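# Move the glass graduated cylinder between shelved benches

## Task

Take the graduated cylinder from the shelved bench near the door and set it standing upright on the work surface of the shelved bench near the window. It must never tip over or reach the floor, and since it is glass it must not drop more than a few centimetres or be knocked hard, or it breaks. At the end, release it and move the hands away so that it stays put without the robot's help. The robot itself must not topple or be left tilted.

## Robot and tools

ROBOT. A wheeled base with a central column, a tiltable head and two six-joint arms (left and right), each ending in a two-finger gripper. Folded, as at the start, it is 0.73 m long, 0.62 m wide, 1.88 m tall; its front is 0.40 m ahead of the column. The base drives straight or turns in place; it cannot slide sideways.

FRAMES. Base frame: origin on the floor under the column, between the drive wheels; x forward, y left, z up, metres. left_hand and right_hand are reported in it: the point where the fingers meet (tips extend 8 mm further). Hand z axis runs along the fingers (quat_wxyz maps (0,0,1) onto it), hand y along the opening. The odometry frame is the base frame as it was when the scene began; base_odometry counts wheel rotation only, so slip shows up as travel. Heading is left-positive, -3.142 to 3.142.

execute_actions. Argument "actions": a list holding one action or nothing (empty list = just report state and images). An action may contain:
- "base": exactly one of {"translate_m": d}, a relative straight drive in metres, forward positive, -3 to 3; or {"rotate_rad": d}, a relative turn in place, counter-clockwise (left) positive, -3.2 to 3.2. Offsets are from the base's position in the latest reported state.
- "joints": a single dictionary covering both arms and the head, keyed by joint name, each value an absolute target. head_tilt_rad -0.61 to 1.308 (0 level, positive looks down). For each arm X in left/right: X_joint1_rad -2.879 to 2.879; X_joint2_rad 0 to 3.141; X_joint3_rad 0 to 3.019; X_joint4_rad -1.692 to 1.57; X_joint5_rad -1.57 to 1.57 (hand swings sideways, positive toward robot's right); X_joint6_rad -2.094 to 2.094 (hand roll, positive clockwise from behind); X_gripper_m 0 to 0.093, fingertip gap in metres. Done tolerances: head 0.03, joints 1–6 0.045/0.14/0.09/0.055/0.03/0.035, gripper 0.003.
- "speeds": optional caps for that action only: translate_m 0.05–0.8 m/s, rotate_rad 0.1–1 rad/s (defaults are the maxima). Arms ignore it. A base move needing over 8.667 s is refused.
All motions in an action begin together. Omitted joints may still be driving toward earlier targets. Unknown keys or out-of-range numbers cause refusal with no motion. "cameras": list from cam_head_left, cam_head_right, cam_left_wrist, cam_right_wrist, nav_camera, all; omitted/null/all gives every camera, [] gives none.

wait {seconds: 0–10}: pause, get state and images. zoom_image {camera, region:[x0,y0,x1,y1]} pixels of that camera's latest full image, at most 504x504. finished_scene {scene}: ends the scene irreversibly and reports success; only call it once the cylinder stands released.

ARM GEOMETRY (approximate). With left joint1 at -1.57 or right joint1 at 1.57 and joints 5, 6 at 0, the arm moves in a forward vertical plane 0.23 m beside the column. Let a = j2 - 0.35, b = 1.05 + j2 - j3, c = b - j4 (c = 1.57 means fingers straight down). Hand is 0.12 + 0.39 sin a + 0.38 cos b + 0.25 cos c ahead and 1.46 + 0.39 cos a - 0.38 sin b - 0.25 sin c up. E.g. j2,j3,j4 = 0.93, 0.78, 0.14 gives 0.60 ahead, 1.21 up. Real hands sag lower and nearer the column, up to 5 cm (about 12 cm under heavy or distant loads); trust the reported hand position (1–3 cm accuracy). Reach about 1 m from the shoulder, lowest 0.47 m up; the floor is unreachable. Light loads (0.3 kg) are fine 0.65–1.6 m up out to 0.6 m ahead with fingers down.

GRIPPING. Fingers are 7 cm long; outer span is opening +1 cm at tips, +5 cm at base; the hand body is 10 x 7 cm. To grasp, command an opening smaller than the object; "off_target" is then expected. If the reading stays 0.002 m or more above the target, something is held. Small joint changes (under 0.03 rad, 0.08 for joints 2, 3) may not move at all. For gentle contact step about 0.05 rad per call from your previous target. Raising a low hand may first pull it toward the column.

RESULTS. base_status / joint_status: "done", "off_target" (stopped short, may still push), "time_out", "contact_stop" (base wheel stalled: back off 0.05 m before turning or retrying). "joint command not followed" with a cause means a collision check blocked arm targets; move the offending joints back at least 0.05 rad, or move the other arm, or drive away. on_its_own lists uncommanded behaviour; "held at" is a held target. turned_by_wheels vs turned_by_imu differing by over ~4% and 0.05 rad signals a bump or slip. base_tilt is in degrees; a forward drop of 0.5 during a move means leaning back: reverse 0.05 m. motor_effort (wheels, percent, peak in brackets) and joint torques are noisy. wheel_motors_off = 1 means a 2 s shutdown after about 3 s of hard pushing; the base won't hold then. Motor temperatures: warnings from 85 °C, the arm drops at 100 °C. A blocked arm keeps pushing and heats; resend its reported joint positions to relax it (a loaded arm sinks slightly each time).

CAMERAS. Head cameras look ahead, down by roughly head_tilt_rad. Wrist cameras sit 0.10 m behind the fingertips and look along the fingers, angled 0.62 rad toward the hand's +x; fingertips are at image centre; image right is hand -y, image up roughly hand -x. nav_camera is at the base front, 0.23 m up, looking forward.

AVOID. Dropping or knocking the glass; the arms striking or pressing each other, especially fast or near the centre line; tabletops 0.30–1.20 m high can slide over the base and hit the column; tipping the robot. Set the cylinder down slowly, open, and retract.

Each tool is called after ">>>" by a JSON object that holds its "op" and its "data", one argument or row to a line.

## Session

>>> {"op": "execute_actions", "data": {
  "actions": [
    {"joints":{"head_tilt_rad":0.2}}
  ],
  "cameras": ["cam_head_right"]
}}

>>> {"op": "execute_actions", "data": {
  "actions": [
    {"base":{"rotate_rad":1.2}}
  ],
  "cameras": ["cam_head_right"]
}}

>>> {"op": "execute_actions", "data": {
  "actions": [
    {"base":{"rotate_rad":1.2}}
  ],
  "cameras": ["cam_head_right"]
}}

>>> {"op": "execute_actions", "data": {
  "actions": [
    {"base":{"rotate_rad":1.2}}
  ],
  "cameras": ["cam_head_right"]
}}

>>> {"op": "execute_actions", "data": {
  "actions": [
    {"base":{"rotate_rad":1.2}}
  ],
  "cameras": ["cam_head_right"]
}}

Scene clock: 0.93 s.
Joint torques (N m, as the arm reports them, + toward a larger angle): left_arm=[-1.28 -8.82 -1.07 -1.79 -0.17  0.14] | right_arm=[-0.14 -7.01  0.05 -0.95 -0.15  0.  ]
Motor temperatures (°C, as the motors report them): left_arm=[22 24 22 24 25 21] | right_arm=[24 24 24 24 25 23]
base_odometry: x=+0.000 y=+0.000 heading=+0.000 (m, m, rad; odometry frame)
turned_by_wheels: +0.000 (rad since the last result)
turned_by_imu: +0.000 (rad since the last result)
base_tilt: forward=+0.3 right=-0.9 (deg)
base_status: not commanded
joint_positions: head_tilt_rad=+0.220 left_joint1_rad=-1.546 left_joint2_rad=+0.874 left_joint3_rad=+0.445 left_joint4_rad=-0.933 left_joint5_rad=-0.024 left_joint6_rad=-0.040 left_gripper_m=+0.094 right_joint1_rad=+1.592 right_joint2_rad=+0.856 right_joint3_rad=+0.404 right_joint4_rad=-0.950 right_joint5_rad=+0.034 right_joint6_rad=-0.056 right_gripper_m=+0.095
joint_status: all done
wheel_motors_off: 0
motor_effort: left_wheel=+2(3) right_wheel=+5(5) (%)
left_hand: x=+0.1708 y=+0.2343 z=+1.2443 quat_wxyz=(+0.407, +0.023, -0.913, -0.026) (m; base frame)
right_hand: x=+0.1501 y=-0.2269 z=+1.2542 quat_wxyz=(+0.425, +0.041, -0.904, -0.003) (m; base frame)
pictures: cam_head_right
camera_calibration (this result's frames):
cam_head_right: T_world_to_cam=[[0.0674927, -0.997671, -0.00991527, -0.0419445], [-0.273066, -0.00891267, -0.961954, 1.49863], [0.959625, 0.0676324, -0.273031, 0.288894], [0, 0, 0, 1]] pos_world=[0.134825, -0.0480286, 1.52007]
Images, in order (width x height): cam_head_right 504x504.

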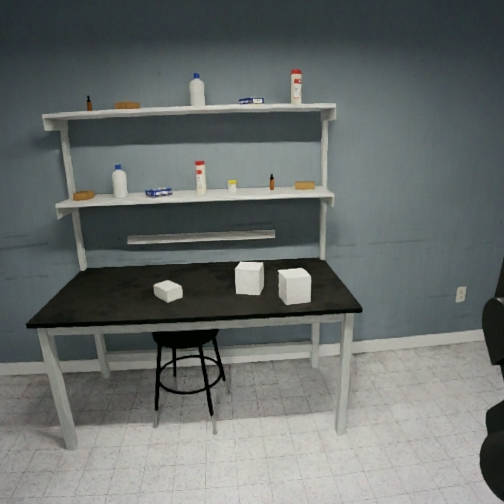

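Scene clock: 3.50 s.
Joint torques (N m, as the arm reports them, + toward a larger angle): left_arm=[-1.66 -8.31 -1.16 -1.67 -0.21  0.13] | right_arm=[-0.15 -7.13 -0.01 -0.97 -0.15  0.  ]
Motor temperatures (°C, as the motors report them): left_arm=[22 24 22 24 25 21] | right_arm=[24 24 24 24 25 23]
base_odometry: x=+0.000 y=+0.000 heading=+1.199 (m, m, rad; odometry frame)
turned_by_wheels: +1.199 (rad since the last result)
turned_by_imu: +1.200 (rad since the last result)
base_tilt: forward=+0.3 right=-0.9 (deg)
base_status: done
joint_positions: head_tilt_rad=+0.220 left_joint1_rad=-1.546 left_joint2_rad=+0.874 left_joint3_rad=+0.445 left_joint4_rad=-0.933 left_joint5_rad=-0.024 left_joint6_rad=-0.040 left_gripper_m=+0.094 right_joint1_rad=+1.592 right_joint2_rad=+0.856 right_joint3_rad=+0.404 right_joint4_rad=-0.950 right_joint5_rad=+0.034 right_joint6_rad=-0.056 right_gripper_m=+0.095
joint_status: not commanded
wheel_motors_off: 0
motor_effort: left_wheel=-2(36) right_wheel=+2(32) (%)
left_hand: x=+0.1708 y=+0.2343 z=+1.2443 quat_wxyz=(+0.407, +0.023, -0.913, -0.026) (m; base frame)
right_hand: x=+0.1501 y=-0.2269 z=+1.2542 quat_wxyz=(+0.425, +0.041, -0.904, -0.003) (m; base frame)
pictures: cam_head_right
camera_calibration (this result's frames):
cam_head_right: T_world_to_cam=[[0.0674939, -0.997671, -0.009907, -0.0419573], [-0.272948, -0.00891267, -0.961988, 1.49868], [0.959658, 0.0676324, -0.272914, 0.288711], [0, 0, 0, 1]] pos_world=[0.134828, -0.0480286, 1.52008]
Images, in order (width x height): cam_head_right 504x504.

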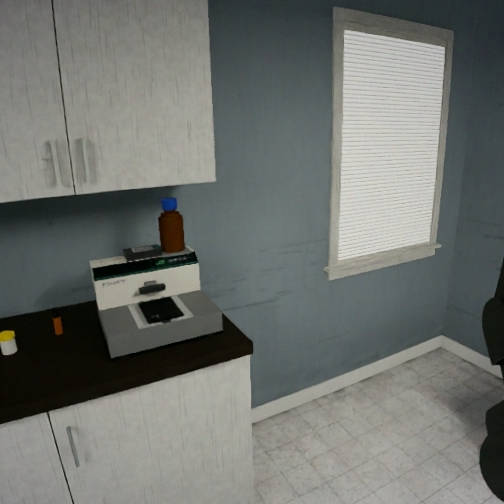

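Scene clock: 6.07 s.
Joint torques (N m, as the arm reports them, + toward a larger angle): left_arm=[-1.81 -9.1  -1.   -1.77 -0.13  0.13] | right_arm=[-0.13 -7.09  0.11 -0.94 -0.15  0.  ]
Motor temperatures (°C, as the motors report them): left_arm=[22 24 22 24 25 21] | right_arm=[24 24 24 24 25 23]
base_odometry: x=+0.000 y=+0.000 heading=+2.399 (m, m, rad; odometry frame)
turned_by_wheels: +1.199 (rad since the last result)
turned_by_imu: +1.201 (rad since the last result)
base_tilt: forward=+0.3 right=-0.9 (deg)
base_status: done
joint_positions: head_tilt_rad=+0.220 left_joint1_rad=-1.546 left_joint2_rad=+0.874 left_joint3_rad=+0.445 left_joint4_rad=-0.933 left_joint5_rad=-0.024 left_joint6_rad=-0.040 left_gripper_m=+0.094 right_joint1_rad=+1.592 right_joint2_rad=+0.856 right_joint3_rad=+0.404 right_joint4_rad=-0.950 right_joint5_rad=+0.034 right_joint6_rad=-0.056 right_gripper_m=+0.095
joint_status: not commanded
wheel_motors_off: 0
motor_effort: left_wheel=-3(32) right_wheel=+2(21) (%)
left_hand: x=+0.1708 y=+0.2343 z=+1.2443 quat_wxyz=(+0.407, +0.023, -0.913, -0.026) (m; base frame)
right_hand: x=+0.1501 y=-0.2269 z=+1.2542 quat_wxyz=(+0.425, +0.041, -0.904, -0.003) (m; base frame)
pictures: cam_head_right
camera_calibration (this result's frames):
cam_head_right: T_world_to_cam=[[0.0674941, -0.997671, -0.00990568, -0.0419594], [-0.272929, -0.00891267, -0.961993, 1.49868], [0.959664, 0.0676324, -0.272895, 0.288682], [0, 0, 0, 1]] pos_world=[0.134828, -0.0480286, 1.52009]
Images, in order (width x height): cam_head_right 504x504.

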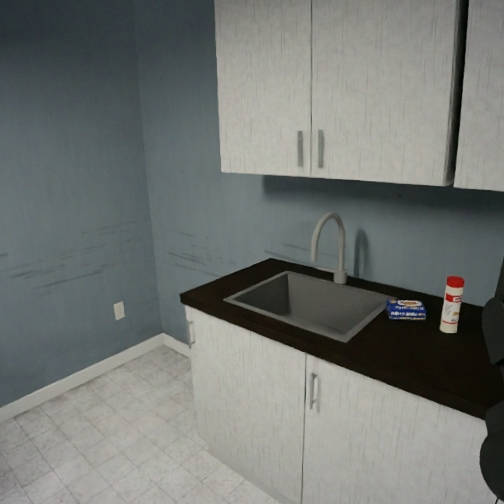

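Scene clock: 8.63 s.
Joint torques (N m, as the arm reports them, + toward a larger angle): left_arm=[-1.84 -7.87 -1.01 -1.85 -0.16  0.19] | right_arm=[-0.15 -6.93  0.03 -0.92 -0.15  0.01]
Motor temperatures (°C, as the motors report them): left_arm=[22 24 22 24 25 21] | right_arm=[24 24 24 24 25 23]
base_odometry: x=+0.000 y=+0.000 heading=-2.685 (m, m, rad; odometry frame)
turned_by_wheels: +1.199 (rad since the last result)
turned_by_imu: +1.201 (rad since the last result)
base_tilt: forward=+0.3 right=-0.9 (deg)
base_status: done
joint_positions: head_tilt_rad=+0.220 left_joint1_rad=-1.546 left_joint2_rad=+0.874 left_joint3_rad=+0.445 left_joint4_rad=-0.933 left_joint5_rad=-0.024 left_joint6_rad=-0.040 left_gripper_m=+0.094 right_joint1_rad=+1.592 right_joint2_rad=+0.856 right_joint3_rad=+0.404 right_joint4_rad=-0.950 right_joint5_rad=+0.034 right_joint6_rad=-0.056 right_gripper_m=+0.095
joint_status: not commanded
wheel_motors_off: 0
motor_effort: left_wheel=-3(31) right_wheel=+2(22) (%)
left_hand: x=+0.1708 y=+0.2343 z=+1.2443 quat_wxyz=(+0.407, +0.023, -0.913, -0.026) (m; base frame)
right_hand: x=+0.1501 y=-0.2269 z=+1.2542 quat_wxyz=(+0.425, +0.041, -0.904, -0.003) (m; base frame)
pictures: cam_head_right
camera_calibration (this result's frames):
cam_head_right: T_world_to_cam=[[0.0674942, -0.997671, -0.00990466, -0.041961], [-0.272915, -0.00891267, -0.961997, 1.49869], [0.959668, 0.0676324, -0.27288, 0.28866], [0, 0, 0, 1]] pos_world=[0.134829, -0.0480286, 1.52009]
Images, in order (width x height): cam_head_right 504x504.

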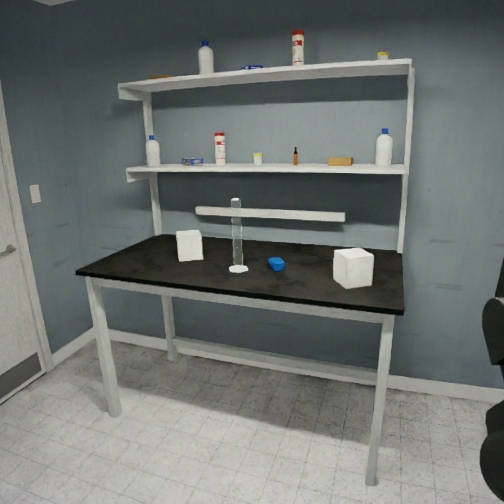

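Scene clock: 11.20 s.
Joint torques (N m, as the arm reports them, + toward a larger angle): left_arm=[-1.73 -8.49 -1.14 -1.42 -0.17  0.13] | right_arm=[-0.14 -7.1   0.03 -0.94 -0.15  0.01]
Motor temperatures (°C, as the motors report them): left_arm=[22 24 22 24 25 21] | right_arm=[24 24 24 24 25 23]
base_odometry: x=+0.000 y=+0.000 heading=-1.486 (m, m, rad; odometry frame)
turned_by_wheels: +1.199 (rad since the last result)
turned_by_imu: +1.201 (rad since the last result)
base_tilt: forward=+0.3 right=-0.9 (deg)
base_status: done
joint_positions: head_tilt_rad=+0.219 left_joint1_rad=-1.546 left_joint2_rad=+0.874 left_joint3_rad=+0.445 left_joint4_rad=-0.933 left_joint5_rad=-0.024 left_joint6_rad=-0.040 left_gripper_m=+0.094 right_joint1_rad=+1.592 right_joint2_rad=+0.856 right_joint3_rad=+0.404 right_joint4_rad=-0.950 right_joint5_rad=+0.034 right_joint6_rad=-0.056 right_gripper_m=+0.095
joint_status: not commanded
wheel_motors_off: 0
motor_effort: left_wheel=-3(32) right_wheel=+1(26) (%)
left_hand: x=+0.1708 y=+0.2343 z=+1.2443 quat_wxyz=(+0.407, +0.023, -0.913, -0.026) (m; base frame)
right_hand: x=+0.1501 y=-0.2269 z=+1.2542 quat_wxyz=(+0.425, +0.041, -0.904, -0.003) (m; base frame)
pictures: cam_head_right
camera_calibration (this result's frames):
cam_head_right: T_world_to_cam=[[0.0674943, -0.997671, -0.00990385, -0.0419622], [-0.272903, -0.00891267, -0.962, 1.49869], [0.959671, 0.0676324, -0.272869, 0.288642], [0, 0, 0, 1]] pos_world=[0.134829, -0.0480286, 1.52009]
Images, in order (width x height): cam_head_right 504x504.

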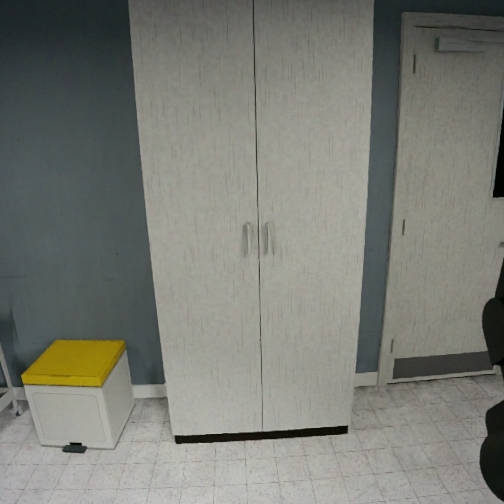

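>>> {"op": "execute_actions", "data": {
  "actions": [
    {"base":{"rotate_rad":-1.24},"joints":{"head_tilt_rad":0.5,"left_joint1_rad":-1.57,"left_joint2_rad":1.85,"left_joint3_rad":1.7,"left_joint4_rad":0.9,"left_joint5_rad":0,"left_joint6_rad":0}}
  ],
  "cameras": []
}}

>>> {"op": "execute_actions", "data": {
  "actions": [
    {"base":{"translate_m":0.85}}
  ],
  "cameras": ["cam_head_left","cam_left_wrist"]
}}

Scene clock: 14.80 s.
Joint torques (N m, as the arm reports them, + toward a larger angle): left_arm=[ -2.   -21.8    4.39   1.68  -0.08   0.27] | right_arm=[-0.13 -7.    0.01 -0.88 -0.15  0.  ]
Motor temperatures (°C, as the motors report them): left_arm=[22 25 22 24 25 21] | right_arm=[24 24 24 24 25 23]
base_odometry: x=+0.000 y=+0.000 heading=-2.725 (m, m, rad; odometry frame)
turned_by_wheels: -1.239 (rad since the last result)
turned_by_imu: -1.234 (rad since the last result)
base_tilt: forward=+0.3 right=-0.9 (deg)
base_status: done
joint_positions: head_tilt_rad=+0.504 left_joint1_rad=-1.567 left_joint2_rad=+1.837 left_joint3_rad=+1.702 left_joint4_rad=+0.880 left_joint5_rad=-0.001 left_joint6_rad=-0.013 left_gripper_m=+0.094 right_joint1_rad=+1.592 right_joint2_rad=+0.856 right_joint3_rad=+0.404 right_joint4_rad=-0.950 right_joint5_rad=+0.034 right_joint6_rad=-0.056 right_gripper_m=+0.095
joint_status: all done
wheel_motors_off: 0
motor_effort: left_wheel=-1(36) right_wheel=-3(26) (%)
left_hand: x=+0.8870 y=+0.2272 z=+1.0601 quat_wxyz=(-0.593, +0.005, -0.805, +0.002) (m; base frame)
right_hand: x=+0.1501 y=-0.2269 z=+1.2542 quat_wxyz=(+0.425, +0.041, -0.904, -0.003) (m; base frame)
pictures: none
No camera images: the call's "cameras" was empty. Leave "cameras" out to get every camera's image.

Scene clock: 17.77 s.
Joint torques (N m, as the arm reports them, + toward a larger angle): left_arm=[ -1.55 -22.3    4.42   1.9   -0.07   0.36] | right_arm=[-0.14 -6.87 -0.14 -0.93 -0.14  0.  ]
Motor temperatures (°C, as the motors report them): left_arm=[22 25 23 24 25 21] | right_arm=[24 24 24 24 25 23]
base_odometry: x=-0.778 y=-0.344 heading=-2.726 (m, m, rad; odometry frame)
turned_by_wheels: +0.000 (rad since the last result)
turned_by_imu: +0.003 (rad since the last result)
base_tilt: forward=+0.3 right=-0.8 (deg)
base_status: done
joint_positions: head_tilt_rad=+0.505 left_joint1_rad=-1.567 left_joint2_rad=+1.837 left_joint3_rad=+1.701 left_joint4_rad=+0.880 left_joint5_rad=-0.001 left_joint6_rad=-0.013 left_gripper_m=+0.094 right_joint1_rad=+1.592 right_joint2_rad=+0.856 right_joint3_rad=+0.406 right_joint4_rad=-0.950 right_joint5_rad=+0.034 right_joint6_rad=-0.056 right_gripper_m=+0.095
joint_status: not commanded
wheel_motors_off: 0
motor_effort: left_wheel=+0(61) right_wheel=+0(49) (%)
left_hand: x=+0.8867 y=+0.2272 z=+1.0598 quat_wxyz=(-0.592, +0.005, -0.806, +0.002) (m; base frame)
right_hand: x=+0.1511 y=-0.2268 z=+1.2539 quat_wxyz=(+0.424, +0.041, -0.905, -0.003) (m; base frame)
pictures: cam_head_left, cam_left_wrist
camera_calibration (this result's frames):
cam_head_left: T_world_to_cam=[[0.0808231, -0.995686, -0.0455728, 0.118283], [-0.52837, -0.00403036, -0.849005, 1.33987], [0.845159, 0.0926985, -0.526416, 0.691258], [0, 0, 0, 1]] pos_world=[0.114165, 0.059094, 1.50684]
cam_left_wrist: T_world_to_cam=[[0.00621354, -0.999882, 0.0140423, 0.201822], [-0.789023, -0.0135292, -0.614215, 1.36137], [0.614332, -0.00726327, -0.789014, 0.418127], [0, 0, 0, 1]] pos_world=[0.816032, 0.223253, 1.16325]
Images, in order (width x height): cam_head_left 504x504, cam_left_wrist 616x616.

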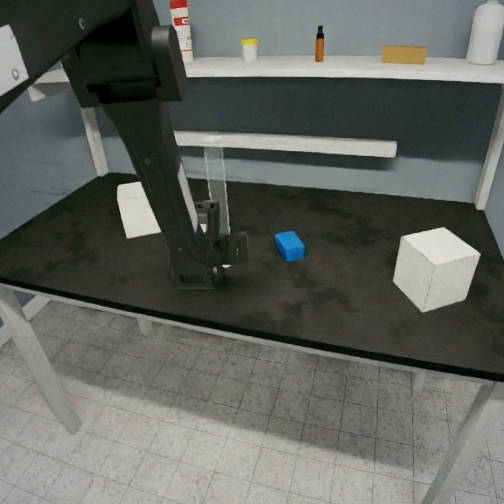

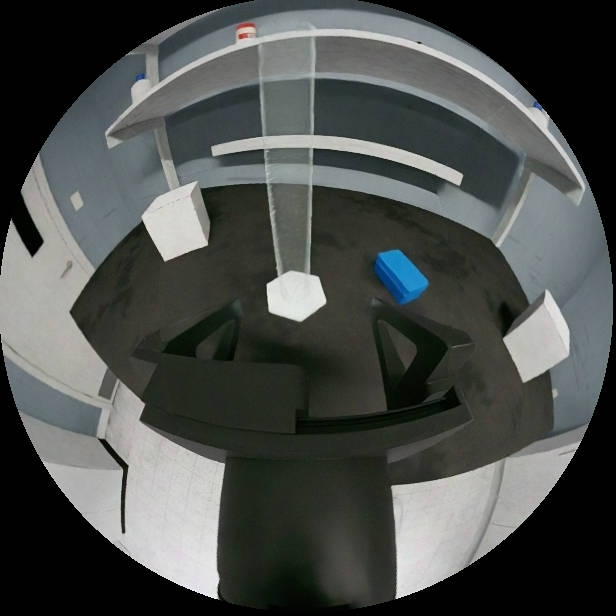

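>>> {"op": "execute_actions", "data": {
  "actions": [
    {"base":{"translate_m":0.12},"speeds":{"translate_m":0.15}}
  ],
  "cameras": ["cam_left_wrist"]
}}

Scene clock: 19.67 s.
Joint torques (N m, as the arm reports them, + toward a larger angle): left_arm=[ -2.04 -22.15   4.22   1.81  -0.1    0.22] | right_arm=[-0.16 -7.04 -0.06 -0.95 -0.14  0.  ]
Motor temperatures (°C, as the motors report them): left_arm=[22 25 23 24 25 21] | right_arm=[24 24 24 24 25 23]
base_odometry: x=-0.888 y=-0.392 heading=-2.726 (m, m, rad; odometry frame)
turned_by_wheels: +0.000 (rad since the last result)
turned_by_imu: +0.000 (rad since the last result)
base_tilt: forward=+0.3 right=-0.9 (deg)
base_status: done
joint_positions: head_tilt_rad=+0.505 left_joint1_rad=-1.567 left_joint2_rad=+1.838 left_joint3_rad=+1.701 left_joint4_rad=+0.880 left_joint5_rad=-0.001 left_joint6_rad=-0.013 left_gripper_m=+0.094 right_joint1_rad=+1.592 right_joint2_rad=+0.855 right_joint3_rad=+0.405 right_joint4_rad=-0.950 right_joint5_rad=+0.034 right_joint6_rad=-0.056 right_gripper_m=+0.095
joint_status: not commanded
wheel_motors_off: 0
motor_effort: left_wheel=+0(41) right_wheel=+0(29) (%)
left_hand: x=+0.8865 y=+0.2272 z=+1.0595 quat_wxyz=(-0.592, +0.005, -0.806, +0.002) (m; base frame)
right_hand: x=+0.1506 y=-0.2269 z=+1.2541 quat_wxyz=(+0.424, +0.041, -0.905, -0.003) (m; base frame)
pictures: cam_left_wrist
camera_calibration (this result's frames):
cam_left_wrist: T_world_to_cam=[[0.00622001, -0.999882, 0.0140406, 0.201823], [-0.789257, -0.0135305, -0.613914, 1.36096], [0.614031, -0.00726309, -0.789248, 0.418505], [0, 0, 0, 1]] pos_world=[0.81592, 0.223254, 1.16299]
Images, in order (width x height): cam_left_wrist 616x616.

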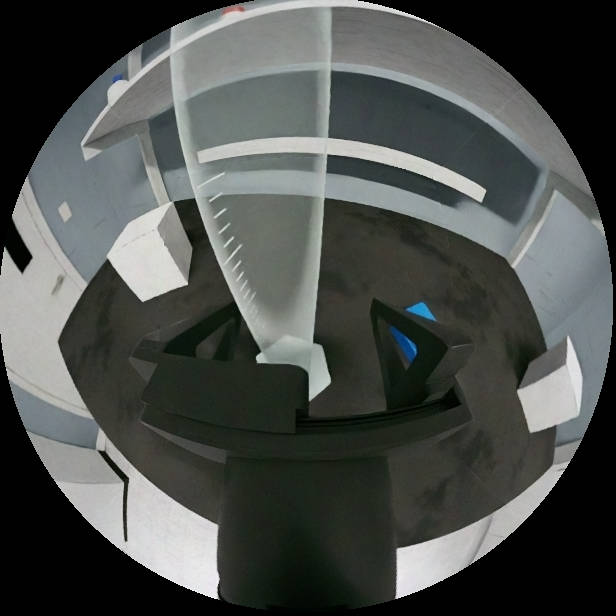

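>>> {"op": "execute_actions", "data": {
  "actions": [
    {"base":{"rotate_rad":0.02}}
  ],
  "cameras": []
}}

>>> {"op": "execute_actions", "data": {
  "actions": [
    {"joints":{"left_gripper_m":0.0}}
  ],
  "cameras": []
}}

>>> {"op": "execute_actions", "data": {
  "actions": [
    {"joints":{"left_joint2_rad":1.65,"left_joint3_rad":1.5}}
  ],
  "cameras": ["cam_left_wrist"]
}}

>>> {"op": "execute_actions", "data": {
  "actions": [
    {"base":{"translate_m":-0.97}}
  ],
  "cameras": []
}}

>>> {"op": "execute_actions", "data": {
  "actions": [
    {"base":{"rotate_rad":2.95}}
  ],
  "cameras": ["cam_head_left"]
}}

Scene clock: 20.97 s.
Joint torques (N m, as the arm reports them, + toward a larger angle): left_arm=[ -1.5  -22.82   4.46   1.84  -0.1    0.23] | right_arm=[-0.11 -7.02 -0.01 -0.95 -0.15  0.  ]
Motor temperatures (°C, as the motors report them): left_arm=[22 26 23 24 25 21] | right_arm=[24 24 24 24 25 23]
base_odometry: x=-0.888 y=-0.392 heading=-2.708 (m, m, rad; odometry frame)
turned_by_wheels: +0.018 (rad since the last result)
turned_by_imu: +0.018 (rad since the last result)
base_tilt: forward=+0.3 right=-0.9 (deg)
base_status: done
joint_positions: head_tilt_rad=+0.505 left_joint1_rad=-1.567 left_joint2_rad=+1.838 left_joint3_rad=+1.701 left_joint4_rad=+0.880 left_joint5_rad=-0.001 left_joint6_rad=-0.013 left_gripper_m=+0.094 right_joint1_rad=+1.592 right_joint2_rad=+0.855 right_joint3_rad=+0.405 right_joint4_rad=-0.950 right_joint5_rad=+0.034 right_joint6_rad=-0.056 right_gripper_m=+0.095
joint_status: not commanded
wheel_motors_off: 0
motor_effort: left_wheel=-1(50) right_wheel=+1(39) (%)
left_hand: x=+0.8865 y=+0.2272 z=+1.0595 quat_wxyz=(-0.592, +0.005, -0.806, +0.002) (m; base frame)
right_hand: x=+0.1506 y=-0.2269 z=+1.2541 quat_wxyz=(+0.424, +0.041, -0.905, -0.003) (m; base frame)
pictures: none
No camera images: the call's "cameras" was empty. Leave "cameras" out to get every camera's image.

Scene clock: 21.70 s.
Joint torques (N m, as the arm reports them, + toward a larger angle): left_arm=[ -2.29 -21.66   4.35   2.07  -0.06   0.24] | right_arm=[-0.21 -7.03 -0.03 -0.95 -0.15  0.01]
Motor temperatures (°C, as the motors report them): left_arm=[22 26 23 24 25 21] | right_arm=[24 24 24 24 25 23]
base_odometry: x=-0.888 y=-0.392 heading=-2.708 (m, m, rad; odometry frame)
turned_by_wheels: +0.000 (rad since the last result)
turned_by_imu: +0.000 (rad since the last result)
base_tilt: forward=+0.3 right=-0.9 (deg)
base_status: not commanded
joint_positions: head_tilt_rad=+0.505 left_joint1_rad=-1.567 left_joint2_rad=+1.838 left_joint3_rad=+1.701 left_joint4_rad=+0.881 left_joint5_rad=-0.001 left_joint6_rad=-0.013 left_gripper_m=+0.042 right_joint1_rad=+1.592 right_joint2_rad=+0.855 right_joint3_rad=+0.405 right_joint4_rad=-0.950 right_joint5_rad=+0.034 right_joint6_rad=-0.056 right_gripper_m=+0.095
joint_status: left_gripper_m off_target (ended at +0.042, target +0.000)
wheel_motors_off: 0
motor_effort: left_wheel=-2(2) right_wheel=+2(2) (%)
left_hand: x=+0.8865 y=+0.2272 z=+1.0596 quat_wxyz=(-0.592, +0.005, -0.806, +0.002) (m; base frame)
right_hand: x=+0.1506 y=-0.2269 z=+1.2541 quat_wxyz=(+0.424, +0.041, -0.905, -0.003) (m; base frame)
pictures: none
No camera images: the call's "cameras" was empty. Leave "cameras" out to get every camera's image.

Scene clock: 22.67 s.
Joint torques (N m, as the arm reports them, + toward a larger angle): left_arm=[ -1.99 -24.64   4.71   1.74  -0.12   0.29] | right_arm=[-0.16 -7.05 -0.05 -0.93 -0.14  0.  ]
Motor temperatures (°C, as the motors report them): left_arm=[22 26 23 24 25 21] | right_arm=[24 24 24 24 25 23]
base_odometry: x=-0.888 y=-0.392 heading=-2.708 (m, m, rad; odometry frame)
turned_by_wheels: +0.000 (rad since the last result)
turned_by_imu: +0.000 (rad since the last result)
base_tilt: forward=+0.3 right=-0.9 (deg)
base_status: not commanded
joint_positions: head_tilt_rad=+0.505 left_joint1_rad=-1.567 left_joint2_rad=+1.685 left_joint3_rad=+1.495 left_joint4_rad=+0.883 left_joint5_rad=-0.001 left_joint6_rad=-0.013 left_gripper_m=+0.042 right_joint1_rad=+1.592 right_joint2_rad=+0.855 right_joint3_rad=+0.405 right_joint4_rad=-0.950 right_joint5_rad=+0.034 right_joint6_rad=-0.056 right_gripper_m=+0.095
joint_status: all done
wheel_motors_off: 0
motor_effort: left_wheel=-4(5) right_wheel=+3(3) (%)
left_hand: x=+0.8541 y=+0.2270 z=+1.0984 quat_wxyz=(-0.571, +0.005, -0.821, +0.002) (m; base frame)
right_hand: x=+0.1506 y=-0.2269 z=+1.2541 quat_wxyz=(+0.424, +0.041, -0.905, -0.003) (m; base frame)
pictures: cam_left_wrist
camera_calibration (this result's frames):
cam_left_wrist: T_world_to_cam=[[0.00659619, -0.999886, 0.0135589, 0.201455], [-0.819818, -0.0131713, -0.572472, 1.33972], [0.572586, -0.00733972, -0.819812, 0.538073], [0, 0, 0, 1]] pos_world=[0.788909, 0.223028, 1.20534]
Images, in order (width x height): cam_left_wrist 616x616.

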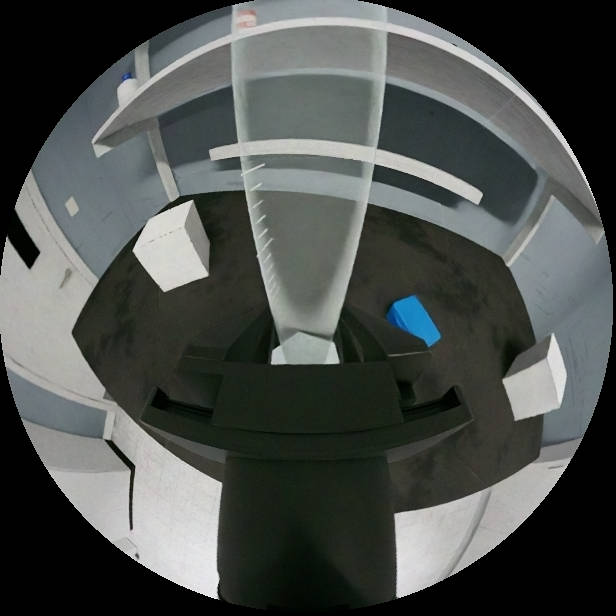

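Scene clock: 25.80 s.
Joint torques (N m, as the arm reports them, + toward a larger angle): left_arm=[ -2.12 -24.7    4.75   1.86  -0.11   0.29] | right_arm=[-0.13 -6.88  0.29 -0.96 -0.15  0.  ]
Motor temperatures (°C, as the motors report them): left_arm=[22 26 23 24 25 21] | right_arm=[24 24 24 24 25 23]
base_odometry: x=-0.008 y=+0.016 heading=-2.707 (m, m, rad; odometry frame)
turned_by_wheels: +0.000 (rad since the last result)
turned_by_imu: -0.003 (rad since the last result)
base_tilt: forward=+0.3 right=-0.9 (deg)
base_status: done
joint_positions: head_tilt_rad=+0.505 left_joint1_rad=-1.567 left_joint2_rad=+1.684 left_joint3_rad=+1.493 left_joint4_rad=+0.883 left_joint5_rad=-0.001 left_joint6_rad=-0.013 left_gripper_m=+0.042 right_joint1_rad=+1.592 right_joint2_rad=+0.855 right_joint3_rad=+0.401 right_joint4_rad=-0.950 right_joint5_rad=+0.034 right_joint6_rad=-0.056 right_gripper_m=+0.095
joint_status: not commanded
wheel_motors_off: 0
motor_effort: left_wheel=+0(72) right_wheel=+0(47) (%)
left_hand: x=+0.8535 y=+0.2270 z=+1.0982 quat_wxyz=(-0.571, +0.005, -0.821, +0.002) (m; base frame)
right_hand: x=+0.1484 y=-0.2269 z=+1.2547 quat_wxyz=(+0.426, +0.041, -0.904, -0.003) (m; base frame)
pictures: none
No camera images: the call's "cameras" was empty. Leave "cameras" out to get every camera's image.

Scene clock: 30.07 s.
Joint torques (N m, as the arm reports them, + toward a larger angle): left_arm=[ -2.24 -23.63   4.62   1.75  -0.14   0.22] | right_arm=[-0.19 -6.86  0.34 -0.96 -0.15  0.  ]
Motor temperatures (°C, as the motors report them): left_arm=[22 27 23 24 25 21] | right_arm=[24 24 24 24 25 23]
base_odometry: x=-0.008 y=+0.016 heading=+0.242 (m, m, rad; odometry frame)
turned_by_wheels: +2.949 (rad since the last result)
turned_by_imu: +2.948 (rad since the last result)
base_tilt: forward=+0.3 right=-0.9 (deg)
base_status: done
joint_positions: head_tilt_rad=+0.505 left_joint1_rad=-1.568 left_joint2_rad=+1.684 left_joint3_rad=+1.493 left_joint4_rad=+0.883 left_joint5_rad=+0.000 left_joint6_rad=-0.013 left_gripper_m=+0.042 right_joint1_rad=+1.592 right_joint2_rad=+0.855 right_joint3_rad=+0.401 right_joint4_rad=-0.950 right_joint5_rad=+0.034 right_joint6_rad=-0.056 right_gripper_m=+0.095
joint_status: not commanded
wheel_motors_off: 0
motor_effort: left_wheel=-3(51) right_wheel=+2(42) (%)
left_hand: x=+0.8535 y=+0.2264 z=+1.0982 quat_wxyz=(-0.571, +0.005, -0.821, +0.002) (m; base frame)
right_hand: x=+0.1484 y=-0.2269 z=+1.2547 quat_wxyz=(+0.426, +0.041, -0.904, -0.003) (m; base frame)
pictures: cam_head_left
camera_calibration (this result's frames):
cam_head_left: T_world_to_cam=[[0.0808103, -0.995686, -0.0455956, 0.118319], [-0.52861, -0.00403036, -0.848855, 1.33965], [0.84501, 0.0926985, -0.526655, 0.691633], [0, 0, 0, 1]] pos_world=[0.114155, 0.059094, 1.50682]
Images, in order (width x height): cam_head_left 504x504.

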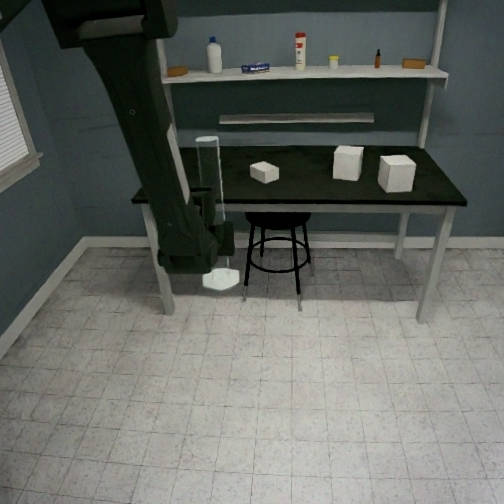

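>>> {"op": "execute_actions", "data": {
  "actions": [
    {"base":{"rotate_rad":0.12}}
  ],
  "cameras": []
}}

>>> {"op": "execute_actions", "data": {
  "actions": [
    {"base":{"translate_m":1.2},"joints":{"head_tilt_rad":0.7}}
  ],
  "cameras": []
}}

>>> {"op": "execute_actions", "data": {
  "actions": [
    {"joints":{"left_joint2_rad":2.05,"left_joint3_rad":1.77,"left_joint4_rad":1.03}}
  ],
  "cameras": ["cam_head_left","cam_left_wrist"]
}}

Scene clock: 31.90 s.
Joint torques (N m, as the arm reports them, + toward a larger angle): left_arm=[ -1.41 -23.44   4.71   1.71  -0.09   0.21] | right_arm=[-0.12 -6.98  0.31 -0.94 -0.15  0.  ]
Motor temperatures (°C, as the motors report them): left_arm=[22 27 23 24 25 21] | right_arm=[24 24 24 24 25 23]
base_odometry: x=-0.007 y=+0.016 heading=+0.362 (m, m, rad; odometry frame)
turned_by_wheels: +0.119 (rad since the last result)
turned_by_imu: +0.120 (rad since the last result)
base_tilt: forward=+0.3 right=-0.9 (deg)
base_status: done
joint_positions: head_tilt_rad=+0.505 left_joint1_rad=-1.569 left_joint2_rad=+1.684 left_joint3_rad=+1.493 left_joint4_rad=+0.883 left_joint5_rad=+0.000 left_joint6_rad=-0.013 left_gripper_m=+0.042 right_joint1_rad=+1.592 right_joint2_rad=+0.855 right_joint3_rad=+0.401 right_joint4_rad=-0.950 right_joint5_rad=+0.034 right_joint6_rad=-0.056 right_gripper_m=+0.095
joint_status: not commanded
wheel_motors_off: 0
motor_effort: left_wheel=-3(33) right_wheel=+1(25) (%)
left_hand: x=+0.8535 y=+0.2261 z=+1.0982 quat_wxyz=(-0.571, +0.005, -0.821, +0.002) (m; base frame)
right_hand: x=+0.1484 y=-0.2269 z=+1.2547 quat_wxyz=(+0.426, +0.041, -0.904, -0.003) (m; base frame)
pictures: none
No camera images: the call's "cameras" was empty. Leave "cameras" out to get every camera's image.

Scene clock: 35.50 s.
Joint torques (N m, as the arm reports them, + toward a larger angle): left_arm=[ -0.8  -24.93   4.65   1.52  -0.09   0.22] | right_arm=[-0.04 -7.1  -0.05 -0.94 -0.15  0.  ]
Motor temperatures (°C, as the motors report them): left_arm=[22 27 23 24 25 21] | right_arm=[24 24 24 24 25 23]
base_odometry: x=+1.115 y=+0.441 heading=+0.362 (m, m, rad; odometry frame)
turned_by_wheels: +0.001 (rad since the last result)
turned_by_imu: +0.005 (rad since the last result)
base_tilt: forward=+0.3 right=-0.9 (deg)
base_status: done
joint_positions: head_tilt_rad=+0.703 left_joint1_rad=-1.569 left_joint2_rad=+1.683 left_joint3_rad=+1.493 left_joint4_rad=+0.883 left_joint5_rad=+0.000 left_joint6_rad=-0.013 left_gripper_m=+0.042 right_joint1_rad=+1.592 right_joint2_rad=+0.855 right_joint3_rad=+0.405 right_joint4_rad=-0.950 right_joint5_rad=+0.034 right_joint6_rad=-0.056 right_gripper_m=+0.095
joint_status: all done
wheel_motors_off: 0
motor_effort: left_wheel=+1(69) right_wheel=-1(49) (%)
left_hand: x=+0.8538 y=+0.2261 z=+1.0988 quat_wxyz=(-0.571, +0.005, -0.821, +0.002) (m; base frame)
right_hand: x=+0.1506 y=-0.2269 z=+1.2541 quat_wxyz=(+0.424, +0.041, -0.905, -0.003) (m; base frame)
pictures: none
No camera images: the call's "cameras" was empty. Leave "cameras" out to get every camera's image.

Scene clock: 36.97 s.
Joint torques (N m, as the arm reports them, + toward a larger angle): left_arm=[ -1.75 -23.39   4.41   1.97  -0.13   0.26] | right_arm=[-0.16 -7.02 -0.04 -0.93 -0.15  0.  ]
Motor temperatures (°C, as the motors report them): left_arm=[22 27 23 24 25 21] | right_arm=[24 24 24 24 25 23]
base_odometry: x=+1.115 y=+0.441 heading=+0.362 (m, m, rad; odometry frame)
turned_by_wheels: +0.000 (rad since the last result)
turned_by_imu: +0.000 (rad since the last result)
base_tilt: forward=+0.3 right=-0.8 (deg)
base_status: not commanded
joint_positions: head_tilt_rad=+0.703 left_joint1_rad=-1.569 left_joint2_rad=+2.091 left_joint3_rad=+1.749 left_joint4_rad=+1.007 left_joint5_rad=+0.000 left_joint6_rad=-0.013 left_gripper_m=+0.042 right_joint1_rad=+1.592 right_joint2_rad=+0.855 right_joint3_rad=+0.405 right_joint4_rad=-0.950 right_joint5_rad=+0.034 right_joint6_rad=-0.056 right_gripper_m=+0.095
joint_status: all done
wheel_motors_off: 0
motor_effort: left_wheel=+2(4) right_wheel=-1(2) (%)
left_hand: x=+0.8004 y=+0.2264 z=+0.9225 quat_wxyz=(-0.560, +0.005, -0.828, +0.002) (m; base frame)
right_hand: x=+0.1506 y=-0.2269 z=+1.2541 quat_wxyz=(+0.424, +0.041, -0.905, -0.003) (m; base frame)
pictures: cam_head_left, cam_left_wrist
camera_calibration (this result's frames):
cam_head_left: T_world_to_cam=[[0.0702398, -0.995686, -0.0606269, 0.141995], [-0.685529, -0.00403036, -0.728034, 1.16143], [0.724649, 0.0926985, -0.682855, 0.938199], [0, 0, 0, 1]] pos_world=[0.106358, 0.059094, 1.49483]
cam_left_wrist: T_world_to_cam=[[0.00610782, -0.999875, 0.0145546, 0.203079], [-0.834823, -0.0131109, -0.550363, 1.18657], [0.550485, -0.00878897, -0.834799, 0.456469], [0, 0, 0, 1]] pos_world=[0.738055, 0.222623, 1.03115]
Images, in order (width x height): cam_head_left 504x504, cam_left_wrist 616x616.

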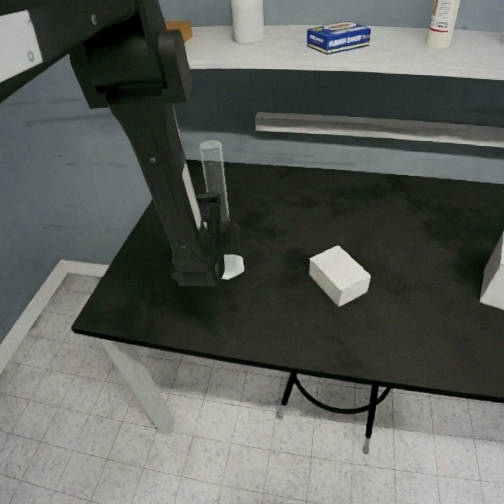

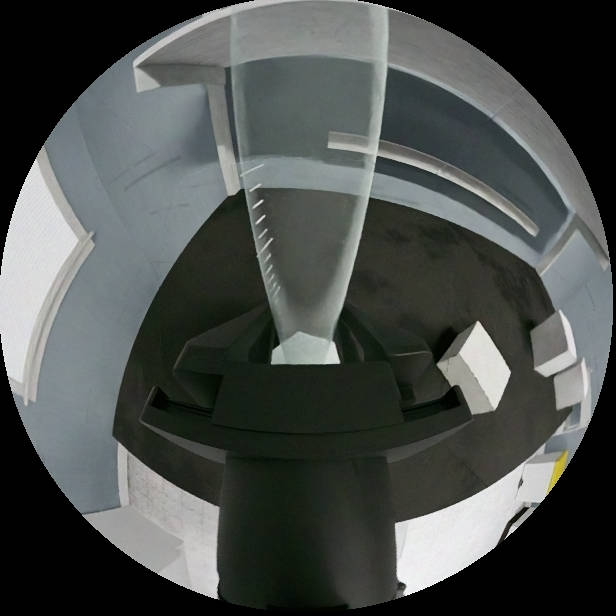

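>>> {"op": "execute_actions", "data": {
  "actions": [
    {"joints":{"left_joint2_rad":2.13,"left_joint3_rad":1.8,"left_joint4_rad":1.12}}
  ],
  "cameras": []
}}

>>> {"op": "execute_actions", "data": {
  "actions": [
    {"joints":{"left_joint2_rad":2.2,"left_joint3_rad":1.85,"left_joint4_rad":1.14}}
  ],
  "cameras": ["cam_head_left"]
}}

Scene clock: 38.20 s.
Joint torques (N m, as the arm reports them, + toward a larger angle): left_arm=[ -1.99 -19.69   4.95   2.3   -0.16   0.26] | right_arm=[-0.13 -7.02 -0.04 -0.94 -0.15  0.  ]
Motor temperatures (°C, as the motors report them): left_arm=[22 27 23 24 25 21] | right_arm=[24 24 24 24 25 23]
base_odometry: x=+1.115 y=+0.441 heading=+0.362 (m, m, rad; odometry frame)
turned_by_wheels: +0.000 (rad since the last result)
turned_by_imu: +0.000 (rad since the last result)
base_tilt: forward=+0.3 right=-0.9 (deg)
base_status: not commanded
joint_positions: head_tilt_rad=+0.703 left_joint1_rad=-1.569 left_joint2_rad=+2.122 left_joint3_rad=+1.772 left_joint4_rad=+1.087 left_joint5_rad=+0.000 left_joint6_rad=-0.013 left_gripper_m=+0.042 right_joint1_rad=+1.592 right_joint2_rad=+0.855 right_joint3_rad=+0.405 right_joint4_rad=-0.950 right_joint5_rad=+0.034 right_joint6_rad=-0.056 right_gripper_m=+0.095
joint_status: all done
wheel_motors_off: 0
motor_effort: left_wheel=+2(2) right_wheel=-1(2) (%)
left_hand: x=+0.8009 y=+0.2264 z=+0.9264 quat_wxyz=(-0.590, +0.005, -0.808, +0.003) (m; base frame)
right_hand: x=+0.1506 y=-0.2269 z=+1.2541 quat_wxyz=(+0.424, +0.041, -0.905, -0.003) (m; base frame)
pictures: none
No camera images: the call's "cameras" was empty. Leave "cameras" out to get every camera's image.

Scene clock: 38.90 s.
Joint torques (N m, as the arm reports them, + toward a larger angle): left_arm=[ -1.13 -19.5    3.94   1.9   -0.19   0.28] | right_arm=[-0.12 -7.1  -0.06 -0.92 -0.14  0.  ]
Motor temperatures (°C, as the motors report them): left_arm=[22 27 23 24 25 21] | right_arm=[24 24 24 24 25 23]
base_odometry: x=+1.115 y=+0.441 heading=+0.362 (m, m, rad; odometry frame)
turned_by_wheels: +0.000 (rad since the last result)
turned_by_imu: +0.000 (rad since the last result)
base_tilt: forward=+0.3 right=-0.8 (deg)
base_status: not commanded
joint_positions: head_tilt_rad=+0.703 left_joint1_rad=-1.569 left_joint2_rad=+2.193 left_joint3_rad=+1.832 left_joint4_rad=+1.117 left_joint5_rad=+0.000 left_joint6_rad=-0.012 left_gripper_m=+0.042 right_joint1_rad=+1.592 right_joint2_rad=+0.855 right_joint3_rad=+0.405 right_joint4_rad=-0.950 right_joint5_rad=+0.034 right_joint6_rad=-0.056 right_gripper_m=+0.095
joint_status: all done
wheel_motors_off: 0
motor_effort: left_wheel=+2(4) right_wheel=-2(2) (%)
left_hand: x=+0.7916 y=+0.2264 z=+0.9037 quat_wxyz=(-0.597, +0.005, -0.802, +0.002) (m; base frame)
right_hand: x=+0.1506 y=-0.2269 z=+1.2541 quat_wxyz=(+0.424, +0.041, -0.905, -0.003) (m; base frame)
pictures: cam_head_left
camera_calibration (this result's frames):
cam_head_left: T_world_to_cam=[[0.0702398, -0.995686, -0.060627, 0.141995], [-0.685529, -0.00403036, -0.728034, 1.16143], [0.724649, 0.0926985, -0.682855, 0.938199], [0, 0, 0, 1]] pos_world=[0.106358, 0.059094, 1.49483]
Images, in order (width x height): cam_head_left 504x504.

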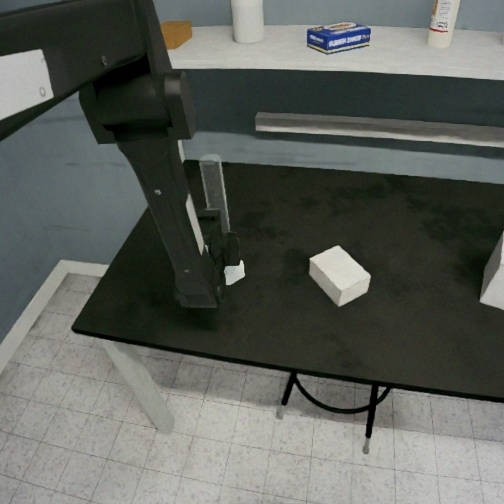

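Possibly touching; one more small step.

>>> {"op": "execute_actions", "data": {
  "actions": [
    {"joints":{"left_joint2_rad":2.27,"left_joint3_rad":1.9,"left_joint4_rad":1.15}}
  ],
  "cameras": ["cam_head_left"]
}}

Scene clock: 39.73 s.
Joint torques (N m, as the arm reports them, + toward a larger angle): left_arm=[ -2.01 -16.64   4.21   1.61  -0.09   0.23] | right_arm=[-0.11 -7.03  0.04 -0.94 -0.15  0.01]
Motor temperatures (°C, as the motors report them): left_arm=[22 27 23 24 25 21] | right_arm=[24 24 24 24 25 23]
base_odometry: x=+1.115 y=+0.441 heading=+0.362 (m, m, rad; odometry frame)
turned_by_wheels: +0.000 (rad since the last result)
turned_by_imu: +0.000 (rad since the last result)
base_tilt: forward=+0.3 right=-0.9 (deg)
base_status: not commanded
joint_positions: head_tilt_rad=+0.703 left_joint1_rad=-1.569 left_joint2_rad=+2.224 left_joint3_rad=+1.883 left_joint4_rad=+1.139 left_joint5_rad=+0.000 left_joint6_rad=-0.012 left_gripper_m=+0.042 right_joint1_rad=+1.592 right_joint2_rad=+0.855 right_joint3_rad=+0.405 right_joint4_rad=-0.950 right_joint5_rad=+0.034 right_joint6_rad=-0.056 right_gripper_m=+0.095
joint_status: all done
wheel_motors_off: 0
motor_effort: left_wheel=+3(2) right_wheel=-2(2) (%)
left_hand: x=+0.7984 y=+0.2264 z=+0.9036 quat_wxyz=(-0.614, +0.005, -0.789, +0.002) (m; base frame)
right_hand: x=+0.1506 y=-0.2269 z=+1.2541 quat_wxyz=(+0.424, +0.041, -0.905, -0.003) (m; base frame)
pictures: cam_head_left
camera_calibration (this result's frames):
cam_head_left: T_world_to_cam=[[0.0702398, -0.995686, -0.0606269, 0.141995], [-0.685529, -0.00403036, -0.728034, 1.16143], [0.724649, 0.0926985, -0.682855, 0.938199], [0, 0, 0, 1]] pos_world=[0.106358, 0.059094, 1.49483]
Images, in order (width x height): cam_head_left 504x504.

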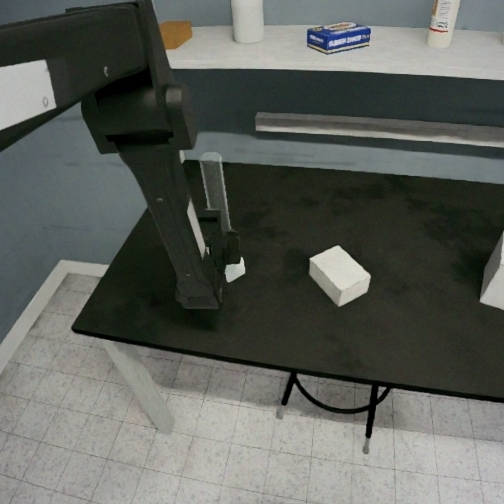

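In contact. Release and back away.

>>> {"op": "execute_actions", "data": {
  "actions": [
    {"joints":{"left_gripper_m":0.093,"left_joint2_rad":2.22,"left_joint3_rad":1.88,"left_joint4_rad":1.14}}
  ],
  "cameras": []
}}

>>> {"op": "execute_actions", "data": {
  "actions": [
    {"base":{"translate_m":-0.4},"speeds":{"translate_m":0.3}}
  ],
  "cameras": ["cam_head_left"]
}}

Scene clock: 40.80 s.
Joint torques (N m, as the arm reports them, + toward a larger angle): left_arm=[ -2.3  -20.64   2.47   1.06  -0.06   0.22] | right_arm=[-0.14 -7.03 -0.12 -0.94 -0.15  0.  ]
Motor temperatures (°C, as the motors report them): left_arm=[22 27 23 24 25 21] | right_arm=[24 24 24 24 25 23]
base_odometry: x=+1.115 y=+0.441 heading=+0.362 (m, m, rad; odometry frame)
turned_by_wheels: +0.000 (rad since the last result)
turned_by_imu: +0.000 (rad since the last result)
base_tilt: forward=+0.3 right=-0.9 (deg)
base_status: not commanded
joint_positions: head_tilt_rad=+0.703 left_joint1_rad=-1.569 left_joint2_rad=+2.223 left_joint3_rad=+1.883 left_joint4_rad=+1.139 left_joint5_rad=+0.000 left_joint6_rad=-0.012 left_gripper_m=+0.093 right_joint1_rad=+1.592 right_joint2_rad=+0.855 right_joint3_rad=+0.405 right_joint4_rad=-0.950 right_joint5_rad=+0.034 right_joint6_rad=-0.056 right_gripper_m=+0.095
joint_status: all done
wheel_motors_off: 0
motor_effort: left_wheel=+3(3) right_wheel=-1(2) (%)
left_hand: x=+0.7986 y=+0.2264 z=+0.9038 quat_wxyz=(-0.614, +0.005, -0.789, +0.002) (m; base frame)
right_hand: x=+0.1506 y=-0.2269 z=+1.2541 quat_wxyz=(+0.424, +0.041, -0.905, -0.003) (m; base frame)
pictures: none
No camera images: the call's "cameras" was empty. Leave "cameras" out to get every camera's image.

Scene clock: 43.33 s.
Joint torques (N m, as the arm reports them, + toward a larger angle): left_arm=[ -1.61 -20.56   2.66   1.3   -0.12   0.23] | right_arm=[-0.14 -6.97  0.09 -0.95 -0.15  0.  ]
Motor temperatures (°C, as the motors report them): left_arm=[22 27 23 24 25 21] | right_arm=[24 24 24 24 25 23]
base_odometry: x=+0.741 y=+0.299 heading=+0.363 (m, m, rad; odometry frame)
turned_by_wheels: +0.001 (rad since the last result)
turned_by_imu: +0.000 (rad since the last result)
base_tilt: forward=+0.3 right=-0.9 (deg)
base_status: done
joint_positions: head_tilt_rad=+0.703 left_joint1_rad=-1.569 left_joint2_rad=+2.223 left_joint3_rad=+1.883 left_joint4_rad=+1.139 left_joint5_rad=+0.000 left_joint6_rad=-0.012 left_gripper_m=+0.093 right_joint1_rad=+1.592 right_joint2_rad=+0.855 right_joint3_rad=+0.403 right_joint4_rad=-0.950 right_joint5_rad=+0.034 right_joint6_rad=-0.056 right_gripper_m=+0.095
joint_status: not commanded
wheel_motors_off: 0
motor_effort: left_wheel=+1(45) right_wheel=-2(35) (%)
left_hand: x=+0.7986 y=+0.2264 z=+0.9038 quat_wxyz=(-0.614, +0.005, -0.789, +0.002) (m; base frame)
right_hand: x=+0.1496 y=-0.2269 z=+1.2544 quat_wxyz=(+0.425, +0.041, -0.904, -0.003) (m; base frame)
pictures: cam_head_left
camera_calibration (this result's frames):
cam_head_left: T_world_to_cam=[[0.0702276, -0.995686, -0.0606412, 0.142018], [-0.685677, -0.00403036, -0.727895, 1.16123], [0.724511, 0.0926985, -0.683002, 0.938432], [0, 0, 0, 1]] pos_world=[0.106349, 0.059094, 1.49481]
Images, in order (width x height): cam_head_left 504x504.

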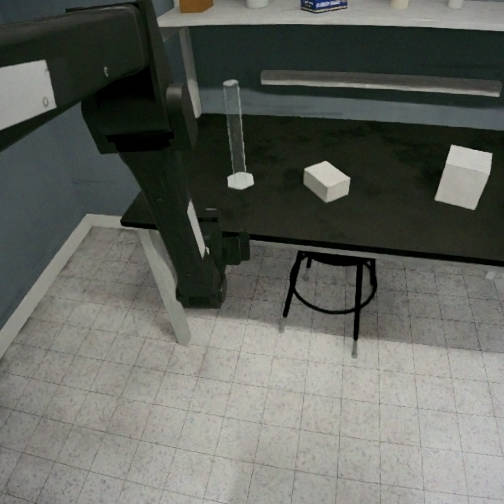

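>>> {"op": "finished_scene", "data": {
  "scene": 2
}}

The scene is finished: the task was done.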